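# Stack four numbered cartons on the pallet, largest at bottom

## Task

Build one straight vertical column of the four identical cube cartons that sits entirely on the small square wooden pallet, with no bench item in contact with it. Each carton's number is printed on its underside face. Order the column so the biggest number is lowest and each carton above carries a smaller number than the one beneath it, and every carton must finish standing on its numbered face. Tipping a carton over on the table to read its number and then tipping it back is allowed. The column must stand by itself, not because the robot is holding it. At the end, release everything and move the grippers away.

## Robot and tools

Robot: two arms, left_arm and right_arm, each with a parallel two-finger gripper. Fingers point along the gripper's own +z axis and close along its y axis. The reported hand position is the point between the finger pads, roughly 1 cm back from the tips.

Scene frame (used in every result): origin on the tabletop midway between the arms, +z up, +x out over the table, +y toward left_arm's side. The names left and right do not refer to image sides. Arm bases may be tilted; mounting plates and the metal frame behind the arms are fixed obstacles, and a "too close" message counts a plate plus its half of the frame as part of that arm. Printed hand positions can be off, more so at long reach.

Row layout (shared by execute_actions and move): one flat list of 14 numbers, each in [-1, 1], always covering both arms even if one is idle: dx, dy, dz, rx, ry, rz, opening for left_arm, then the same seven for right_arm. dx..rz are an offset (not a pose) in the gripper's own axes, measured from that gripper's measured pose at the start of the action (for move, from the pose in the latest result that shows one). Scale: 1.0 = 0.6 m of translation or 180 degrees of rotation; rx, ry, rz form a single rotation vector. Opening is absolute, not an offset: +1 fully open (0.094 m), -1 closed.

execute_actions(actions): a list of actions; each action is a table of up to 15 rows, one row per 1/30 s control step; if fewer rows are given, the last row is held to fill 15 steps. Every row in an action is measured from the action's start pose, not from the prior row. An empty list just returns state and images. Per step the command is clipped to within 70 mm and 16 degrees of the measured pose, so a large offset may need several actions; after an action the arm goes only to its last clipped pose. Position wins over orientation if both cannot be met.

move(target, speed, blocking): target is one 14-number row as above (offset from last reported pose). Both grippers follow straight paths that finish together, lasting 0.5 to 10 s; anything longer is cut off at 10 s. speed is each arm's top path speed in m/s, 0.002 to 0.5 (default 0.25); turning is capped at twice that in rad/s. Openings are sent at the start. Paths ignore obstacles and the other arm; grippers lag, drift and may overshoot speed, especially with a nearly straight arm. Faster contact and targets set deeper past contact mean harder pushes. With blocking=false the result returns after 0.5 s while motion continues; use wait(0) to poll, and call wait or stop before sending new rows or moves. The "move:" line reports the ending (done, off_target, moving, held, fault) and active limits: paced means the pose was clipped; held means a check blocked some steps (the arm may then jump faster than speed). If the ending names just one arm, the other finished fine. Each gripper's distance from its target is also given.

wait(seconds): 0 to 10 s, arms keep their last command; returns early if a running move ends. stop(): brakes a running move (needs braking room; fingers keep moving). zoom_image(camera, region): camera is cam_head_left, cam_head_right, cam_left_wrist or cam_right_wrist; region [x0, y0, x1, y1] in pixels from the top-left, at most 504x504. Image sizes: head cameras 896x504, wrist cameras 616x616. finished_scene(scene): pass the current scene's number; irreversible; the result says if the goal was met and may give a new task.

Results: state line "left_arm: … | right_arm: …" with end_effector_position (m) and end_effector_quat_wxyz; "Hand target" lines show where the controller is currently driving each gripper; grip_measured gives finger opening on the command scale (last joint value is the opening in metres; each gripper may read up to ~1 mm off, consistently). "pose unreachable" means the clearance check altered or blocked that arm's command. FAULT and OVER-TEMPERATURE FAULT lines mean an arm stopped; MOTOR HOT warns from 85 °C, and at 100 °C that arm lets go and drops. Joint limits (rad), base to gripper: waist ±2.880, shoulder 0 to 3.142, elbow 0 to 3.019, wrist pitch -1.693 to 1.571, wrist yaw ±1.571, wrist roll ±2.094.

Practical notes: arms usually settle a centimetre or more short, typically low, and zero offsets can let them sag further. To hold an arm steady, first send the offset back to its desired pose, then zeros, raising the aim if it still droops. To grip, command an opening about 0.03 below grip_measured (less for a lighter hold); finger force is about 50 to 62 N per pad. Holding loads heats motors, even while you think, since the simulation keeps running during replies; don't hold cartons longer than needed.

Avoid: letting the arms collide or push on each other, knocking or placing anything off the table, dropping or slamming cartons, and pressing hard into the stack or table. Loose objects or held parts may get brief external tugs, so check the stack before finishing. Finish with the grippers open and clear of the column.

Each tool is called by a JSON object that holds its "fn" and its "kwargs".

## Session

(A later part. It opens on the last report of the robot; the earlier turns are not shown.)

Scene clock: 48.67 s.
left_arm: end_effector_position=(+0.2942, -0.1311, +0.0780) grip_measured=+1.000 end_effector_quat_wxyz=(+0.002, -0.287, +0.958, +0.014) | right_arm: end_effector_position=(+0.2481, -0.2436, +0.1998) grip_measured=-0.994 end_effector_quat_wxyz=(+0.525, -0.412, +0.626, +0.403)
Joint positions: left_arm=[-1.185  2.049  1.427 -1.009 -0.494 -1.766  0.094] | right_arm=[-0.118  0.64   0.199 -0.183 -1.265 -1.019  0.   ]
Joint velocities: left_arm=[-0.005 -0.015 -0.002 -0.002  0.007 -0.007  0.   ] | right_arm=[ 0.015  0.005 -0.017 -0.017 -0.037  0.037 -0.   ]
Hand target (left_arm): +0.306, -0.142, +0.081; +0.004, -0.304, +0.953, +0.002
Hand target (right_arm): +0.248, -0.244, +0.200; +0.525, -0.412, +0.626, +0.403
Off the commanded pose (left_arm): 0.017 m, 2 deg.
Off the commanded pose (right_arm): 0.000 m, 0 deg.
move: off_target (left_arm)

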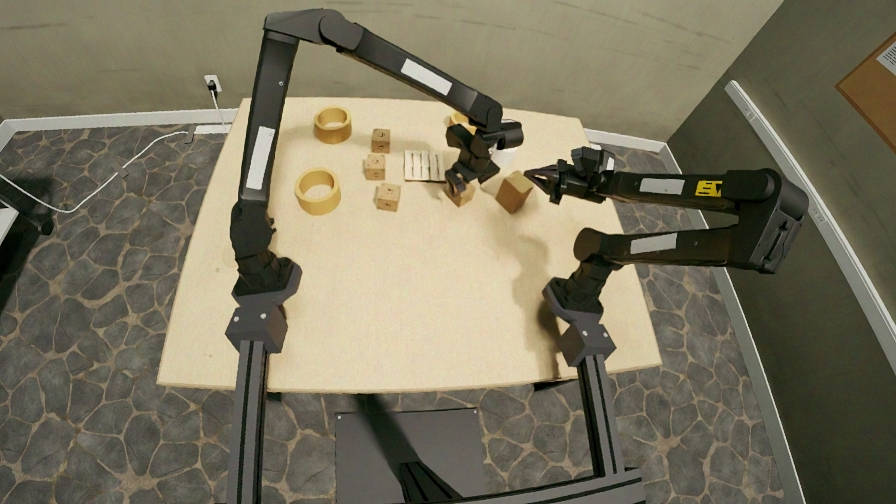

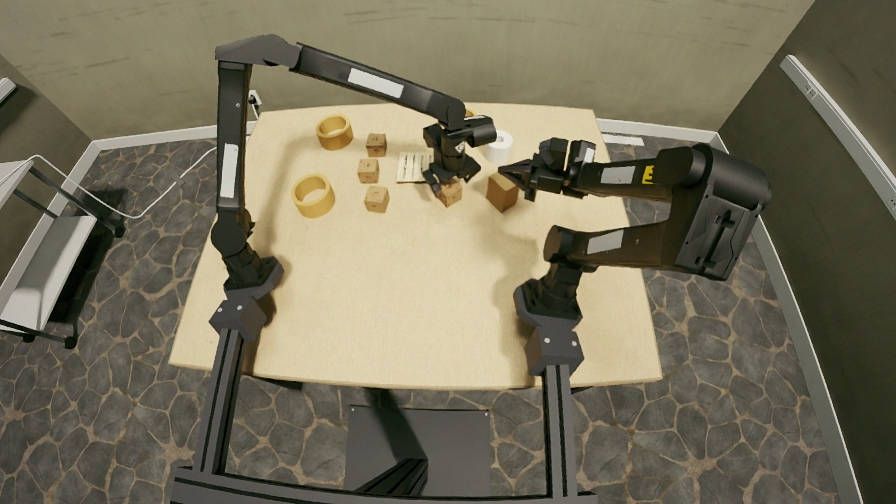

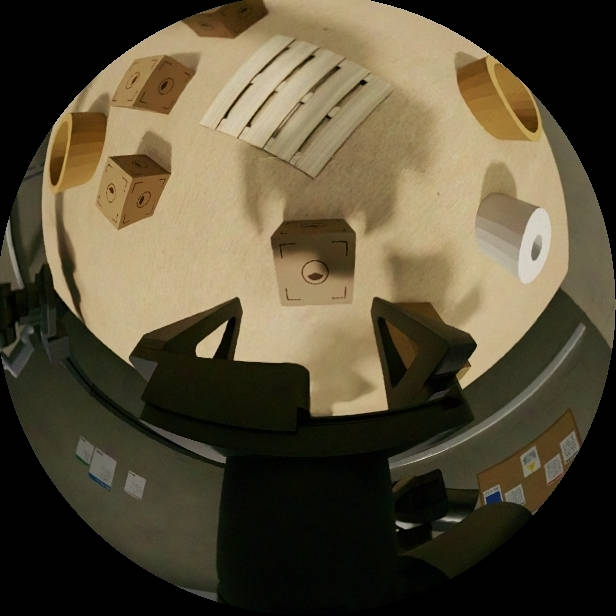

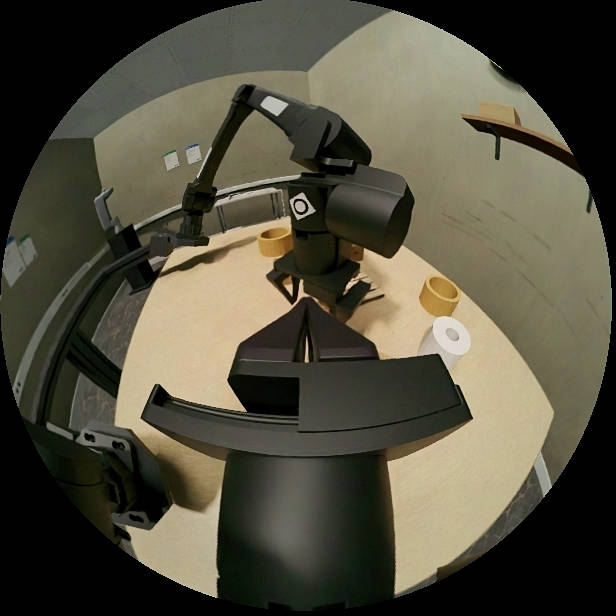

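{"fn": "move", "kwargs": {"target": [0,-0.028,0.08,0.01,0,-0.015,1,0,0,0,0,0,0,-1], "speed": 0.08}}

{"fn": "move", "kwargs": {"target": [0,0,0,0,0,0,0.09,0,0,0,0,0,0,-1]}}

{"fn": "move", "kwargs": {"target": [0,0,-0.12,0,0,0,0.09,0,0,0,0,0,0,-1]}}

{"fn": "move", "kwargs": {"target": [-0.22,0.12,-0.15,0,0,0.19,0.09,0,0,0,0,0,0,-1], "speed": 0.4}}

{"fn": "move", "kwargs": {"target": [0,0,-0.1,0.33,0,0,0.09,0,0,0,0,0,0,-1], "speed": 0.4}}

{"fn": "zoom_image", "kwargs": {"camera": "cam_right_wrist", "region": [200,60,480,300]}}

Scene clock: 50.03 s.
left_arm: end_effector_position=(+0.3016, -0.1428, +0.0368) grip_measured=+1.000 end_effector_quat_wxyz=(+0.005, -0.313, +0.950, -0.002) | right_arm: end_effector_position=(+0.2481, -0.2436, +0.1998) grip_measured=-0.994 end_effector_quat_wxyz=(+0.525, -0.412, +0.626, +0.403)
Joint positions: left_arm=[-1.149  2.112  1.424 -0.885 -0.497 -1.76   0.094] | right_arm=[-0.118  0.64   0.199 -0.183 -1.265 -1.019  0.   ]
Joint velocities: left_arm=[-0.005 -0.005 -0.022 -0.002  0.051  0.022  0.   ] | right_arm=[-0.024  0.005  0.007 -0.002 -0.066 -0.081 -0.001]
Hand target (left_arm): +0.303, -0.144, +0.030; +0.007, -0.310, +0.951, -0.001
Hand target (right_arm): +0.248, -0.244, +0.200; +0.525, -0.412, +0.626, +0.403
Off the commanded pose (left_arm): 0.007 m, 0 deg.
Off the commanded pose (right_arm): 0.000 m, 0 deg.
move: done

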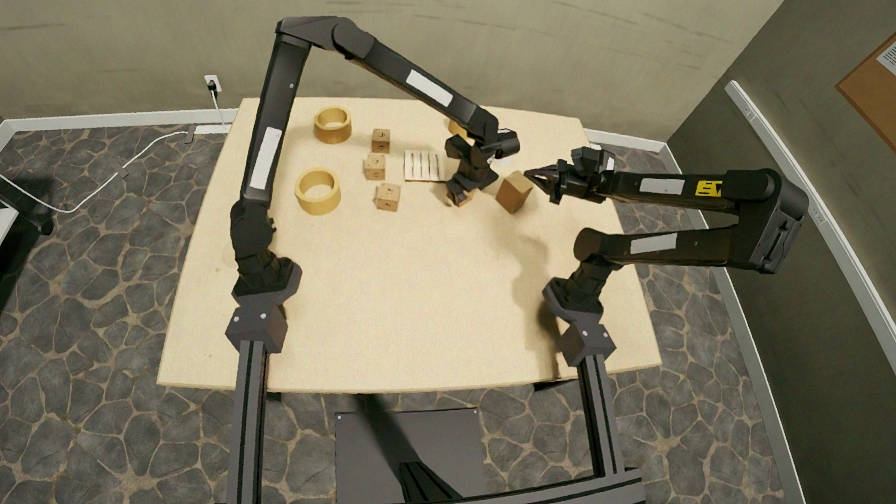

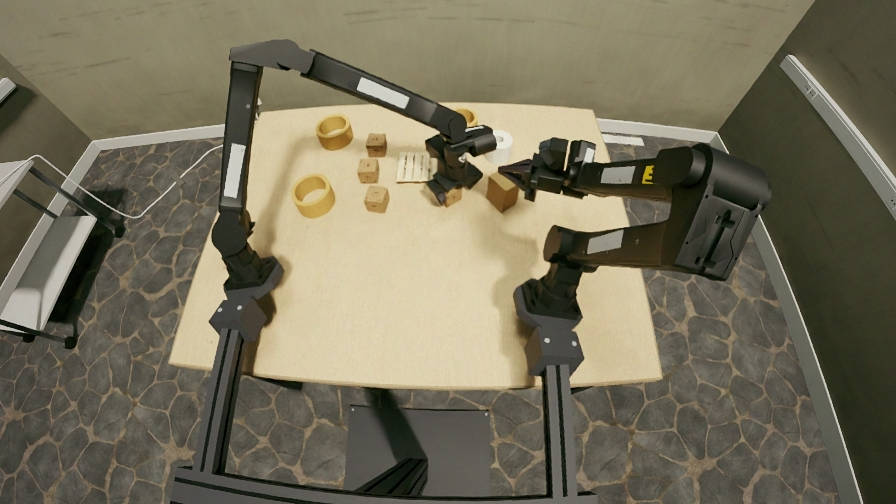

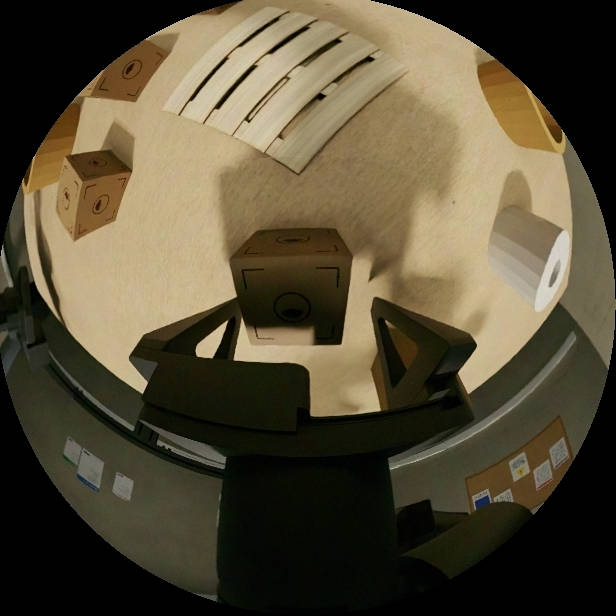

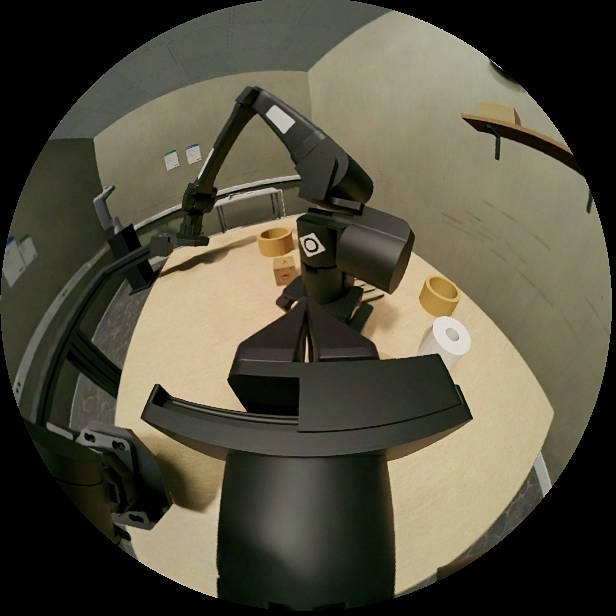

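Scene clock: 50.53 s.
left_arm: end_effector_position=(+0.3013, -0.1424, +0.0365) grip_measured=+0.135 end_effector_quat_wxyz=(+0.005, -0.313, +0.950, -0.001) | right_arm: end_effector_position=(+0.2481, -0.2436, +0.1998) grip_measured=-0.994 end_effector_quat_wxyz=(+0.525, -0.412, +0.626, +0.403)
Joint positions: left_arm=[-1.149  2.112  1.422 -0.885 -0.497 -1.76   0.053] | right_arm=[-0.118  0.64   0.199 -0.183 -1.265 -1.019  0.   ]
Joint velocities: left_arm=[ 0.005 -0.015 -0.002 -0.012 -0.022  0.037  0.001] | right_arm=[-0.005  0.005 -0.007 -0.012  0.051 -0.007 -0.001]
Hand target (left_arm): +0.302, -0.143, +0.037; +0.005, -0.313, +0.950, -0.002
Hand target (right_arm): +0.248, -0.244, +0.200; +0.525, -0.412, +0.626, +0.403
Off the commanded pose (left_arm): 0.001 m, 0 deg.
Off the commanded pose (right_arm): 0.000 m, 0 deg.
move: done

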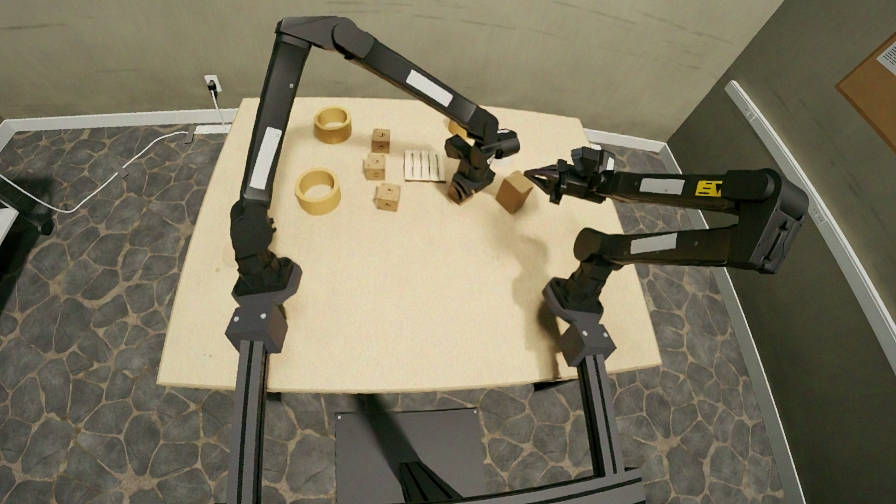

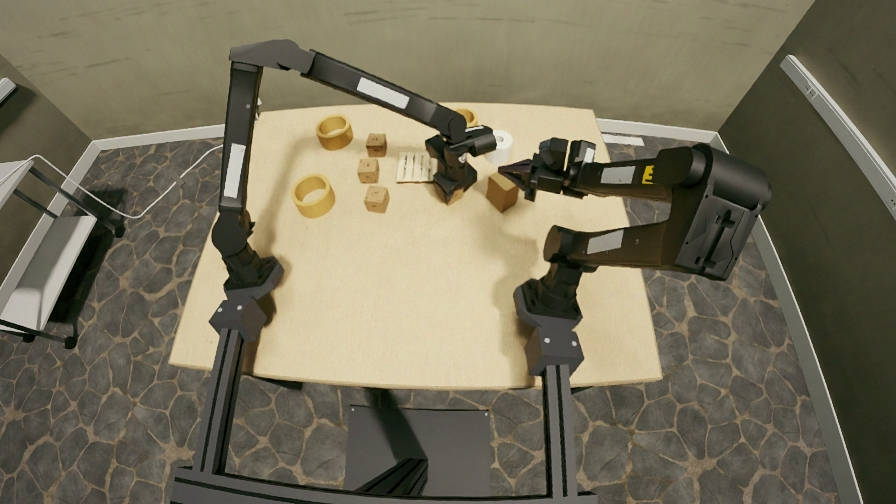

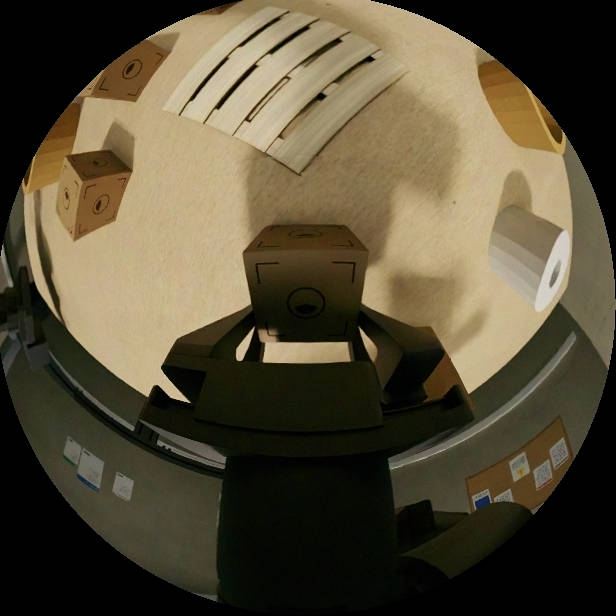

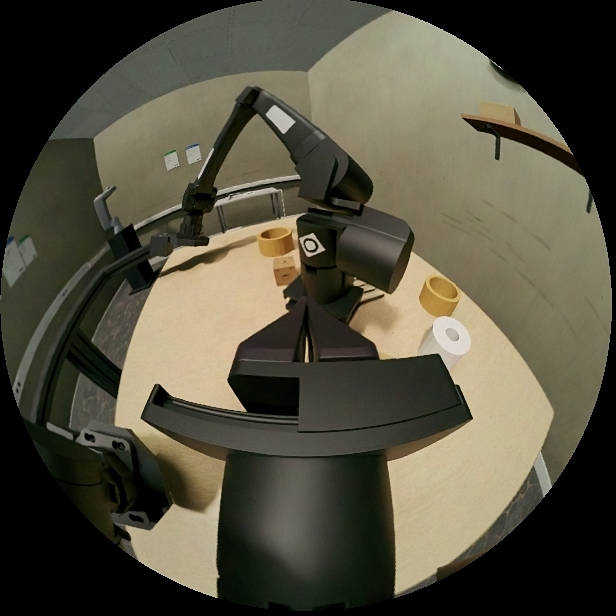

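Scene clock: 51.43 s.
left_arm: end_effector_position=(+0.2905, -0.1322, +0.0914) grip_measured=+0.135 end_effector_quat_wxyz=(+0.004, -0.300, +0.954, +0.015) | right_arm: end_effector_position=(+0.2481, -0.2436, +0.1998) grip_measured=-0.994 end_effector_quat_wxyz=(+0.525, -0.412, +0.626, +0.403)
Joint positions: left_arm=[-1.204  2.037  1.437 -1.043 -0.497 -1.814  0.053] | right_arm=[-0.118  0.64   0.199 -0.183 -1.265 -1.019  0.   ]
Joint velocities: left_arm=[-0.005 -0.005 -0.007  0.002 -0.007 -0.066  0.   ] | right_arm=[ 0.015 -0.015 -0.007  0.007 -0.051  0.022 -0.   ]
Hand target (left_arm): +0.300, -0.142, +0.109; +0.005, -0.312, +0.950, -0.002
Hand target (right_arm): +0.248, -0.244, +0.200; +0.525, -0.412, +0.626, +0.403
Off the commanded pose (left_arm): 0.022 m, 2 deg.
Off the commanded pose (right_arm): 0.000 m, 0 deg.
move: off_target (left_arm)

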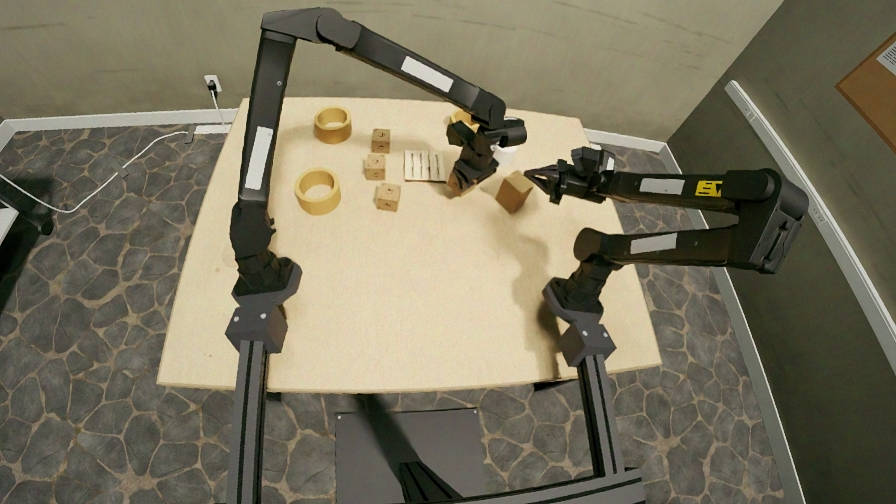

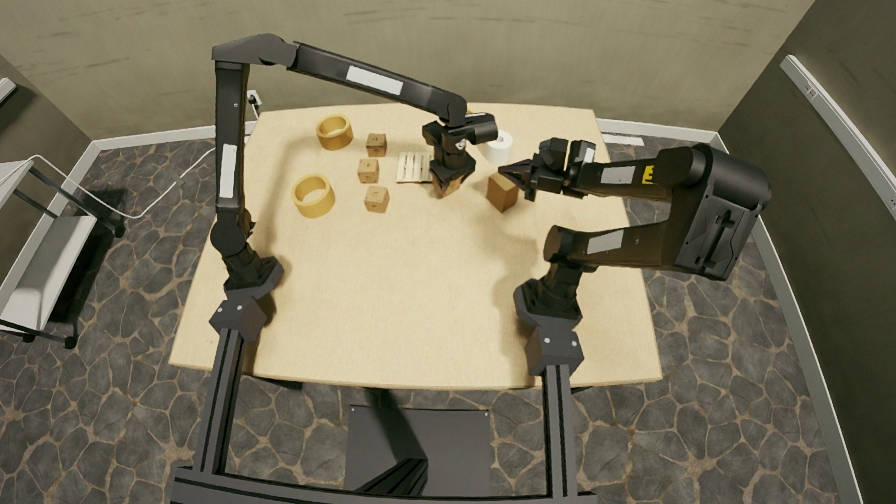

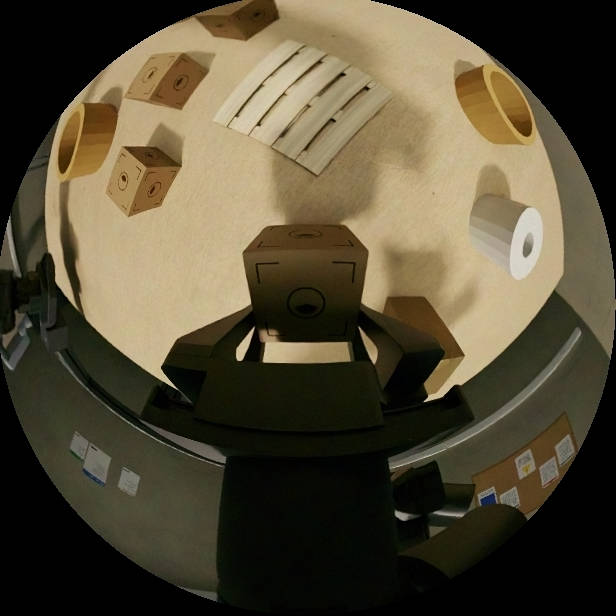

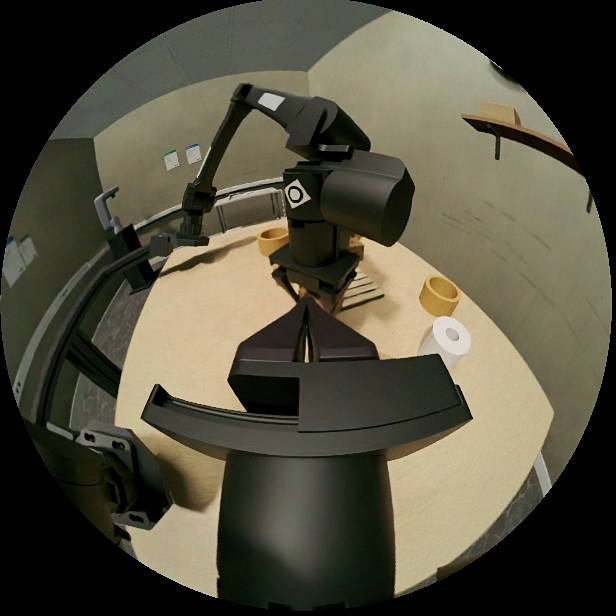

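Scene clock: 52.90 s.
left_arm: end_effector_position=(+0.3542, -0.0018, +0.1802) grip_measured=+0.135 end_effector_quat_wxyz=(-0.001, -0.011, +1.000, +0.019) | right_arm: end_effector_position=(+0.2481, -0.2436, +0.1998) grip_measured=-0.994 end_effector_quat_wxyz=(+0.525, -0.412, +0.626, +0.403)
Joint positions: left_arm=[-1.09   1.659  1.265 -1.193 -0.504 -1.1    0.053] | right_arm=[-0.118  0.64   0.199 -0.183 -1.265 -1.019  0.   ]
Joint velocities: left_arm=[-0.005  0.005  0.002 -0.002 -0.022  0.066  0.001] | right_arm=[-0.024  0.005 -0.012  0.012 -0.081 -0.007 -0.001]
Hand target (left_arm): +0.357, +0.000, +0.185; -0.001, -0.007, +1.000, +0.016
Hand target (right_arm): +0.248, -0.244, +0.200; +0.525, -0.412, +0.626, +0.403
Off the commanded pose (left_arm): 0.007 m, 1 deg.
Off the commanded pose (right_arm): 0.000 m, 0 deg.
move: done

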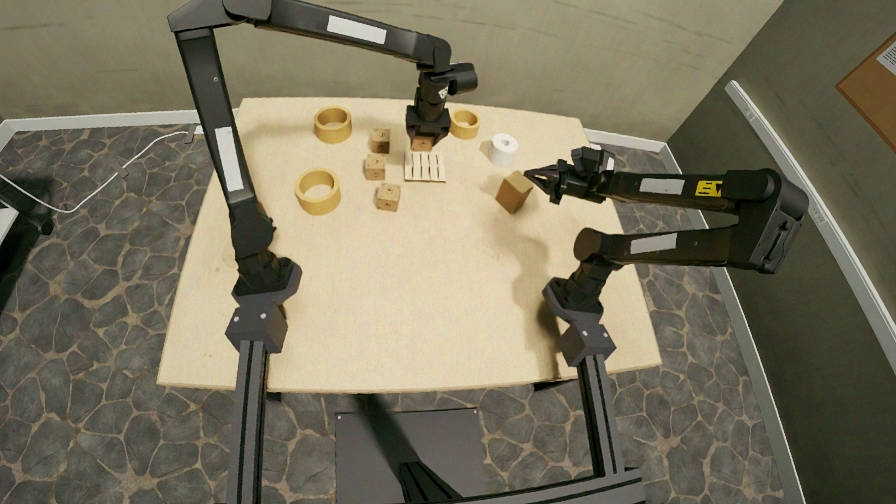

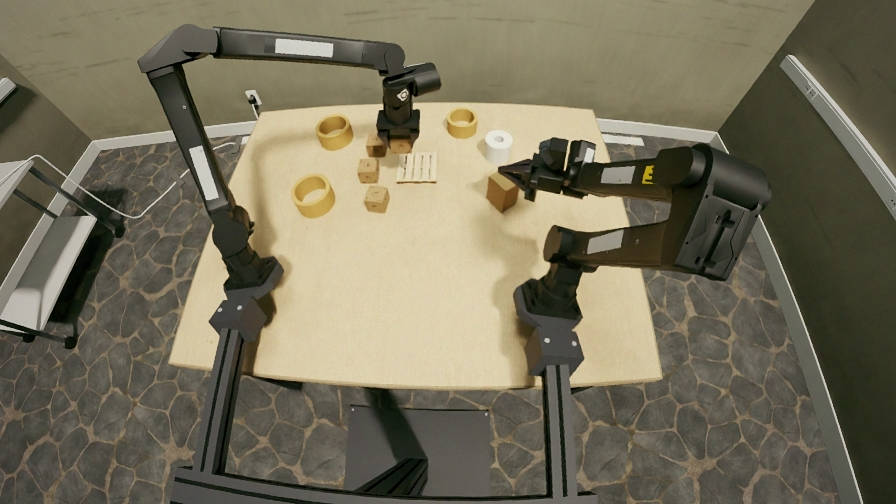

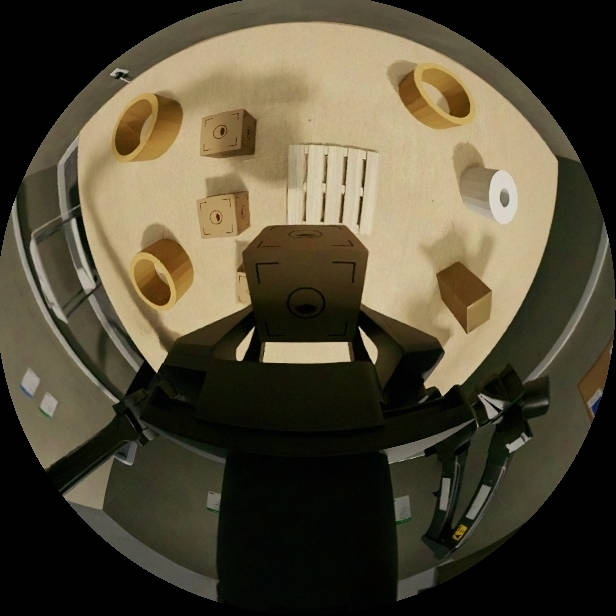

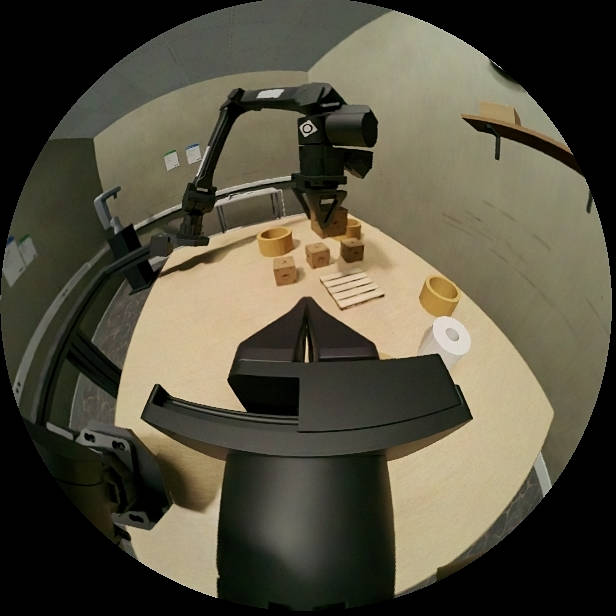

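Scene clock: 54.63 s.
left_arm: end_effector_position=(+0.3441, -0.0050, +0.2270) grip_measured=+0.135 end_effector_quat_wxyz=(-0.015, -0.014, +0.885, -0.465) | right_arm: end_effector_position=(+0.2481, -0.2436, +0.1998) grip_measured=-0.994 end_effector_quat_wxyz=(+0.525, -0.412, +0.626, +0.403)
Joint positions: left_arm=[-0.891  1.226  0.753 -0.301  0.246 -0.783  0.053] | right_arm=[-0.118  0.64   0.199 -0.183 -1.265 -1.019  0.   ]
Joint velocities: left_arm=[-0.005 -0.005  0.002 -0.002  0.066 -0.066 -0.   ] | right_arm=[-0.005  0.005  0.002 -0.012  0.007 -0.007 -0.   ]
Hand target (left_arm): +0.354, -0.004, +0.239; +0.003, -0.011, +0.878, -0.479
Hand target (right_arm): +0.248, -0.244, +0.200; +0.525, -0.412, +0.626, +0.403
Off the commanded pose (left_arm): 0.017 m, 3 deg.
Off the commanded pose (right_arm): 0.000 m, 0 deg.
move: off_target (left_arm)

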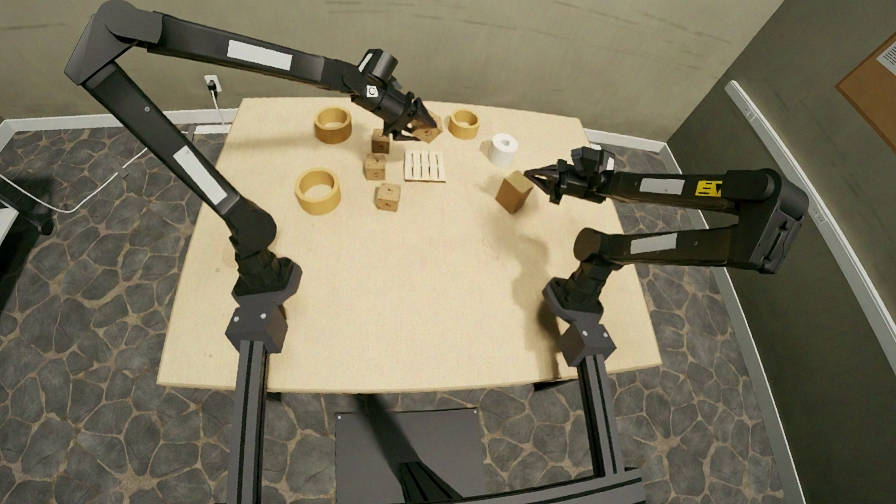

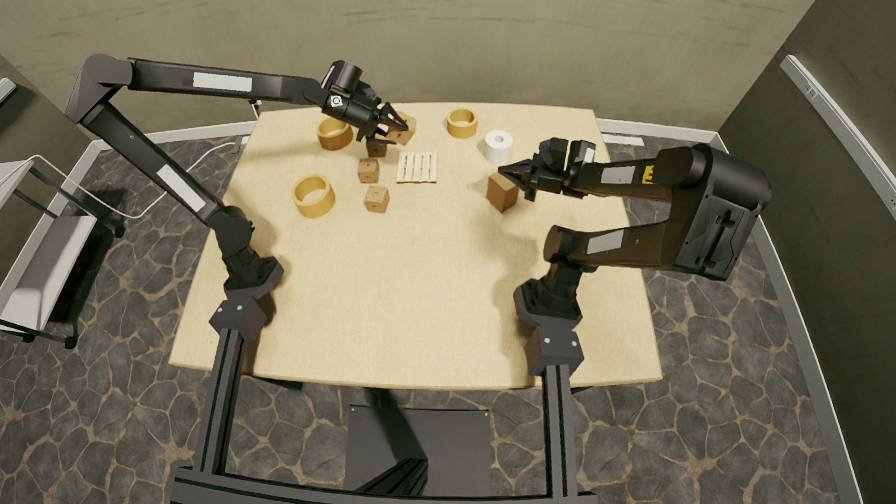

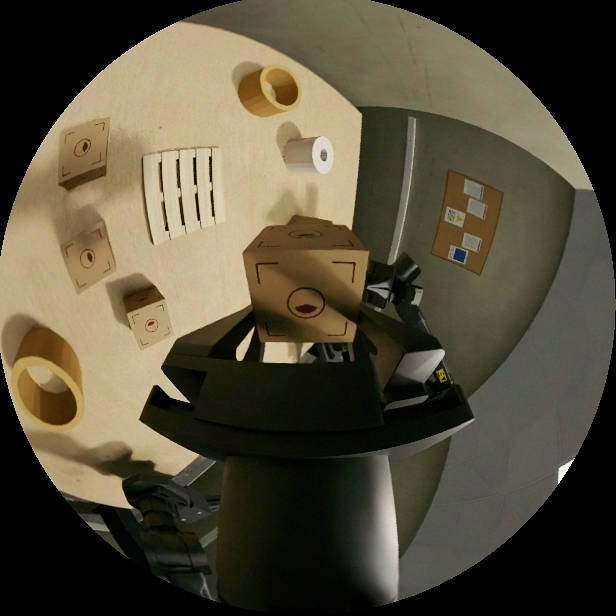

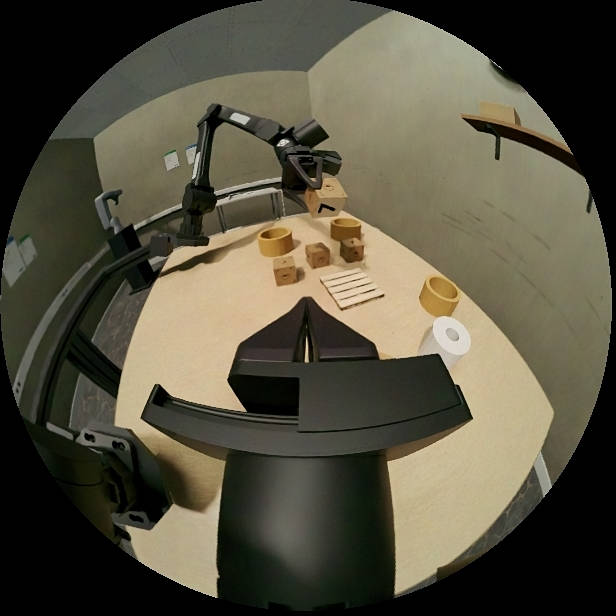

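Region (200, 60, 480, 300) of cam_right_wrist's 616x616 image, scaled by 1.800, with more detail than that image has; it fills the top 432 rows of this view, and the rest is white.

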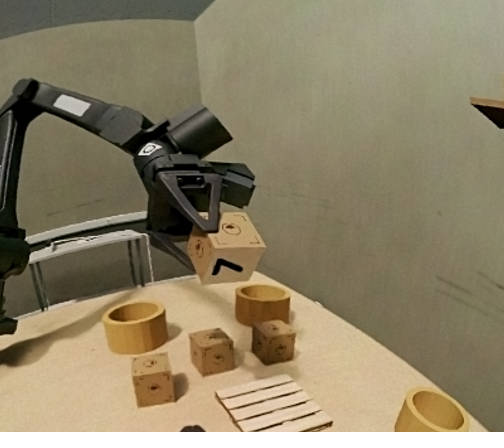

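{"fn": "move", "kwargs": {"target": [0,0,0,-0.305,-0.015,0.01,0.09,0,0,0,0,0,0,-1]}}

Scene clock: 57.47 s.
left_arm: end_effector_position=(+0.3375, +0.0080, +0.2158) grip_measured=+0.135 end_effector_quat_wxyz=(+0.002, +0.006, +1.000, +0.006) | right_arm: end_effector_position=(+0.2481, -0.2436, +0.1998) grip_measured=-0.994 end_effector_quat_wxyz=(+0.525, -0.412, +0.626, +0.403)
Joint positions: left_arm=[-1.144  1.582  1.245 -1.25  -0.497 -1.114  0.053] | right_arm=[-0.118  0.64   0.199 -0.183 -1.265 -1.019  0.   ]
Joint velocities: left_arm=[ 0.005 -0.015  0.007 -0.002 -0.095 -0.081  0.001] | right_arm=[-0.005  0.005  0.002 -0.007 -0.022 -0.007 -0.   ]
Hand target (left_arm): +0.344, -0.004, +0.228; +0.010, -0.002, +1.000, -0.005
Hand target (right_arm): +0.248, -0.244, +0.200; +0.525, -0.412, +0.626, +0.403
Off the commanded pose (left_arm): 0.018 m, 2 deg.
Off the commanded pose (right_arm): 0.000 m, 0 deg.
move: off_target (left_arm)

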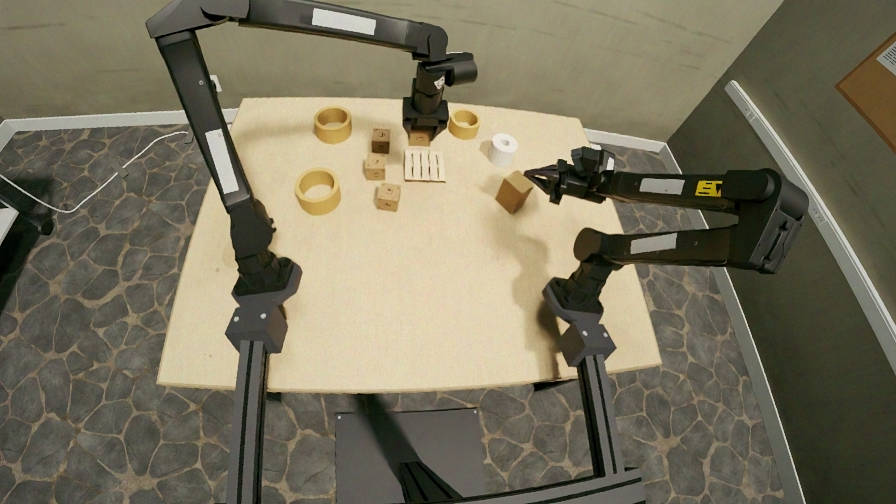

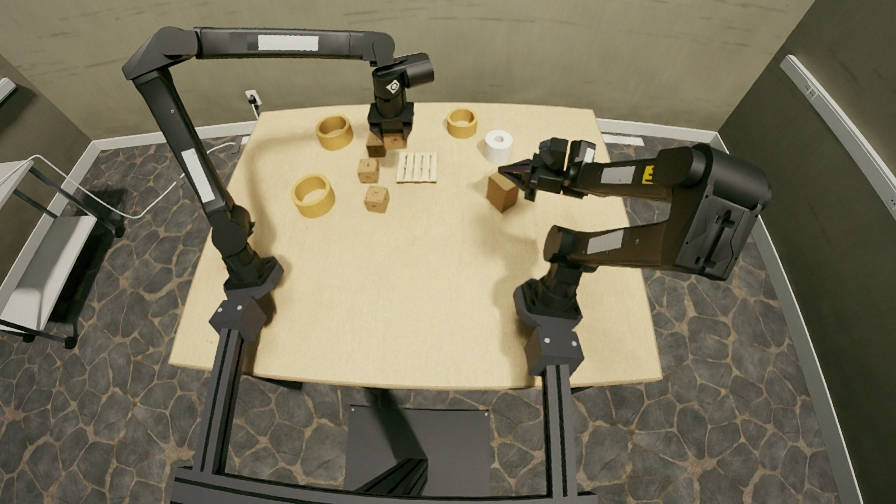

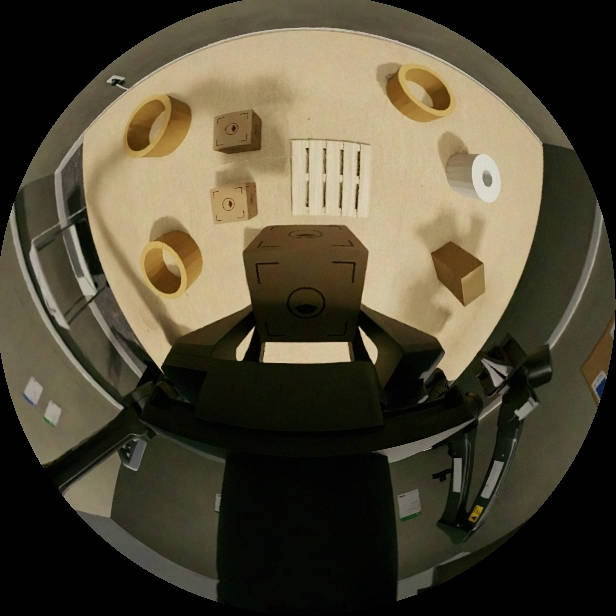

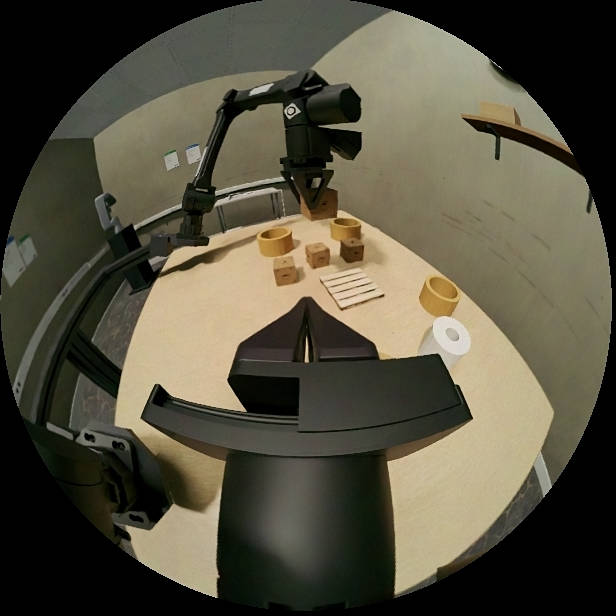

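{"fn": "move", "kwargs": {"target": [-0.13,-0.075,0.2,0,0,0,0.09,0,0,0,0,0,0,-1], "speed": 0.15}}

Scene clock: 59.07 s.
left_arm: end_effector_position=(+0.4020, -0.0253, +0.0897) grip_measured=+0.135 end_effector_quat_wxyz=(-0.007, +0.008, +1.000, +0.020) | right_arm: end_effector_position=(+0.2481, -0.2436, +0.1998) grip_measured=-0.994 end_effector_quat_wxyz=(+0.525, -0.412, +0.626, +0.403)
Joint positions: left_arm=[-0.956  1.841  1.332 -1.013 -0.492 -0.914  0.053] | right_arm=[-0.118  0.64   0.199 -0.183 -1.265 -1.019  0.   ]
Joint velocities: left_arm=[ 0.005 -0.005 -0.017 -0.002 -0.051  0.066 -0.   ] | right_arm=[-0.024 -0.005  0.012 -0.007  0.051 -0.081  0.   ]
Hand target (left_arm): +0.415, -0.037, +0.096; +0.001, +0.006, +1.000, +0.006
Hand target (right_arm): +0.248, -0.244, +0.200; +0.525, -0.412, +0.626, +0.403
Off the commanded pose (left_arm): 0.019 m, 2 deg.
Off the commanded pose (right_arm): 0.000 m, 0 deg.
move: off_target (left_arm)

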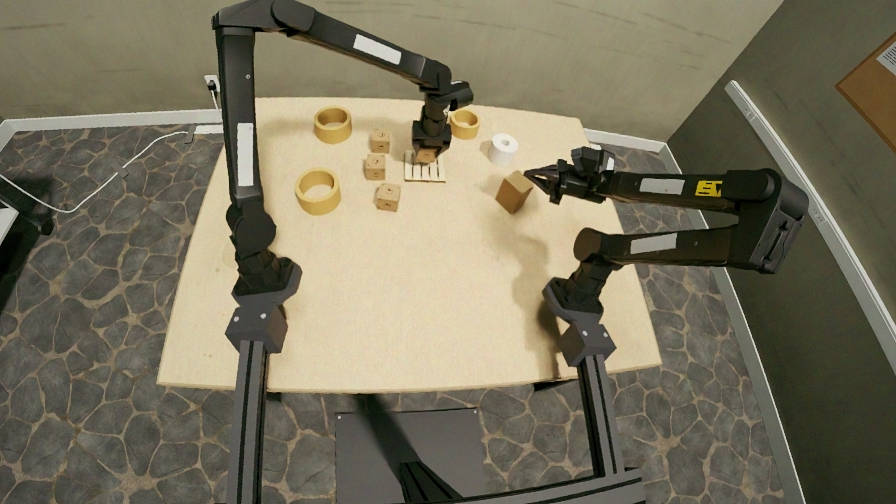

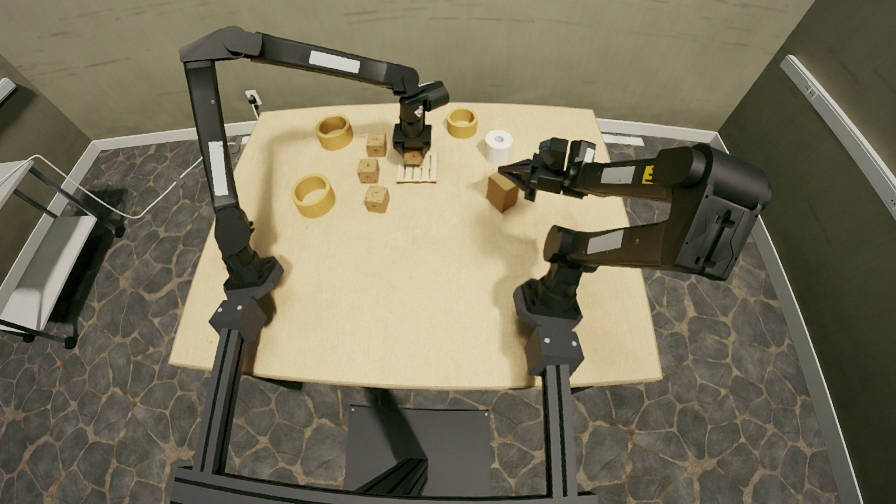

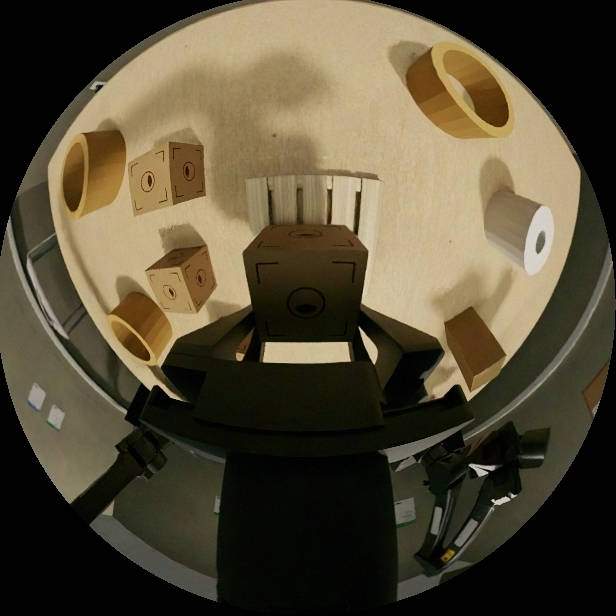

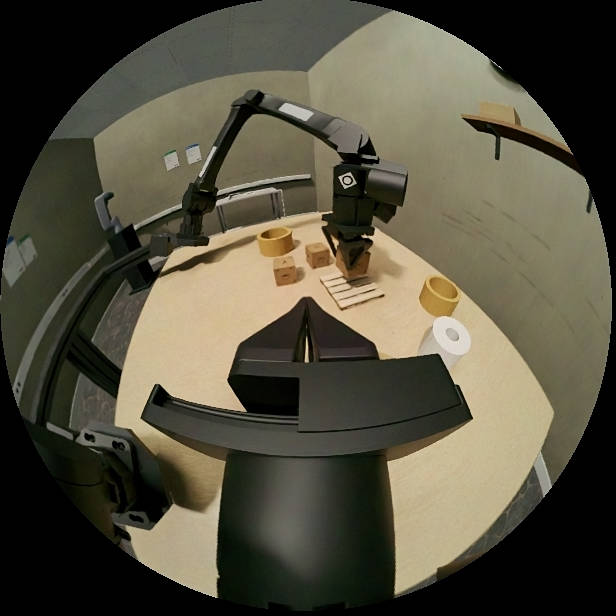

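Fine.

{"fn": "move", "kwargs": {"target": [-0.015,-0.02,0.062,0.012,0,0,0.09,0,0,0,0,0,0,-1], "speed": 0.05}}

{"fn": "zoom_image", "kwargs": {"camera": "cam_right_wrist", "region": [260,180,440,330]}}

Scene clock: 60.37 s.
left_arm: end_effector_position=(+0.4099, -0.0352, +0.0596) grip_measured=+0.135 end_effector_quat_wxyz=(-0.005, +0.004, +1.000, -0.000) | right_arm: end_effector_position=(+0.2481, -0.2436, +0.1998) grip_measured=-0.994 end_effector_quat_wxyz=(+0.525, -0.412, +0.626, +0.403)
Joint positions: left_arm=[-0.924  1.886  1.326 -0.909 -0.468 -0.869  0.053] | right_arm=[-0.118  0.64   0.199 -0.183 -1.265 -1.019  0.   ]
Joint velocities: left_arm=[ 0.005 -0.015 -0.007 -0.007 -0.022 -0.081  0.001] | right_arm=[-0.015 -0.005 -0.002 -0.017  0.007  0.007  0.   ]
Hand target (left_arm): +0.410, -0.036, +0.052; -0.008, +0.007, +1.000, +0.001
Hand target (right_arm): +0.248, -0.244, +0.200; +0.525, -0.412, +0.626, +0.403
Off the commanded pose (left_arm): 0.008 m, 1 deg.
Off the commanded pose (right_arm): 0.000 m, 0 deg.
move: done

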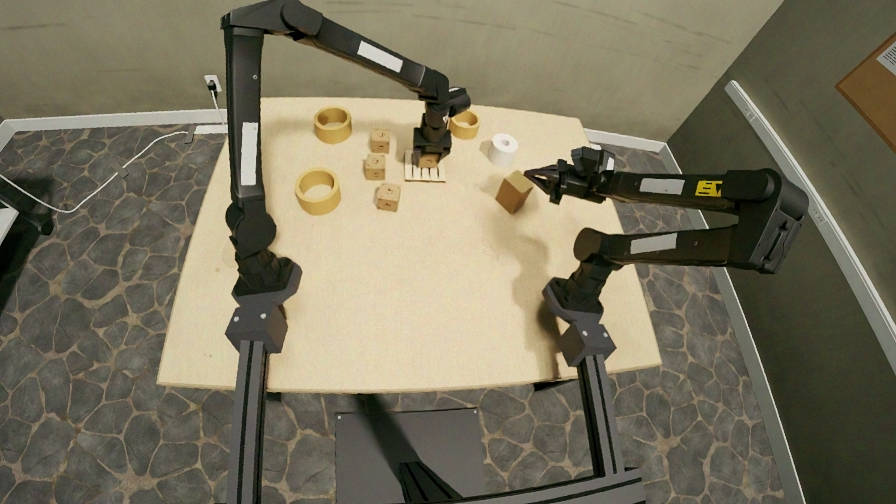

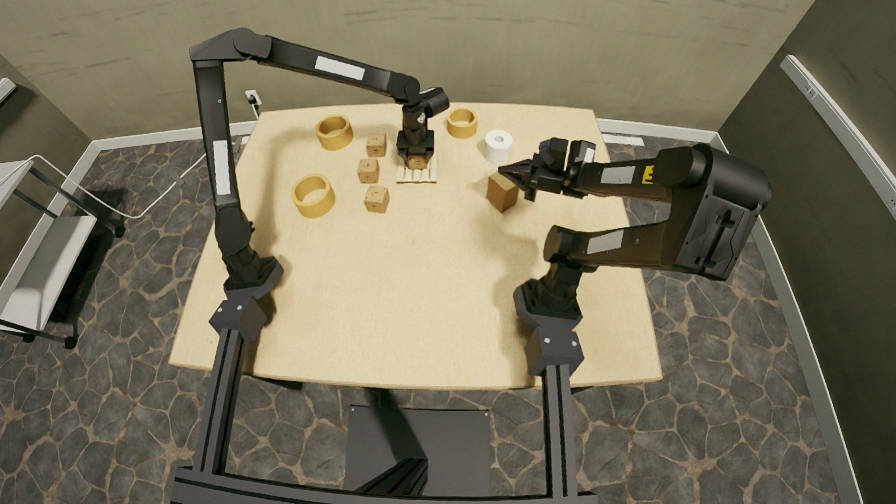

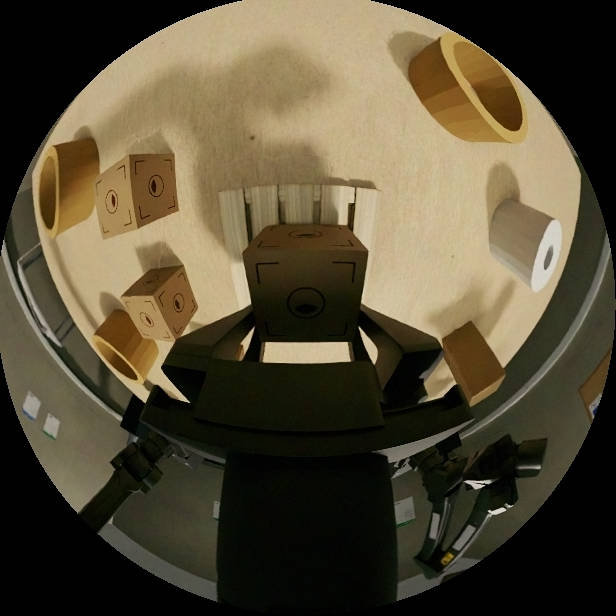

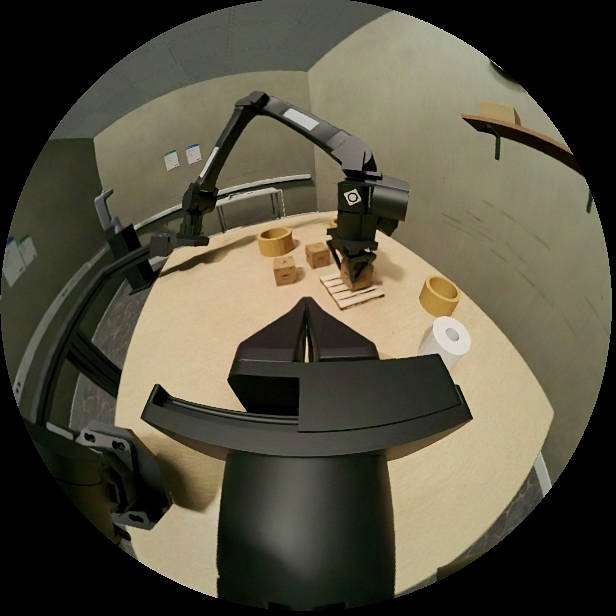

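Region (260, 180, 440, 330) of cam_right_wrist's 616x616 image, scaled by 2.800, with more detail than that image has.

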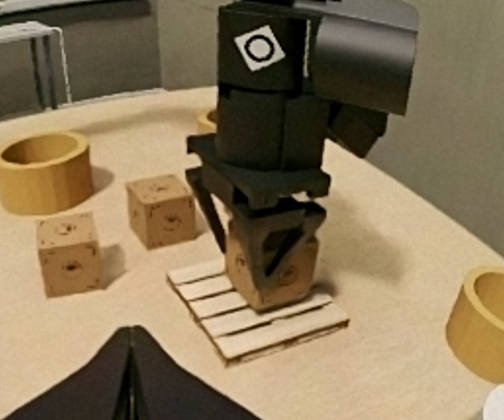

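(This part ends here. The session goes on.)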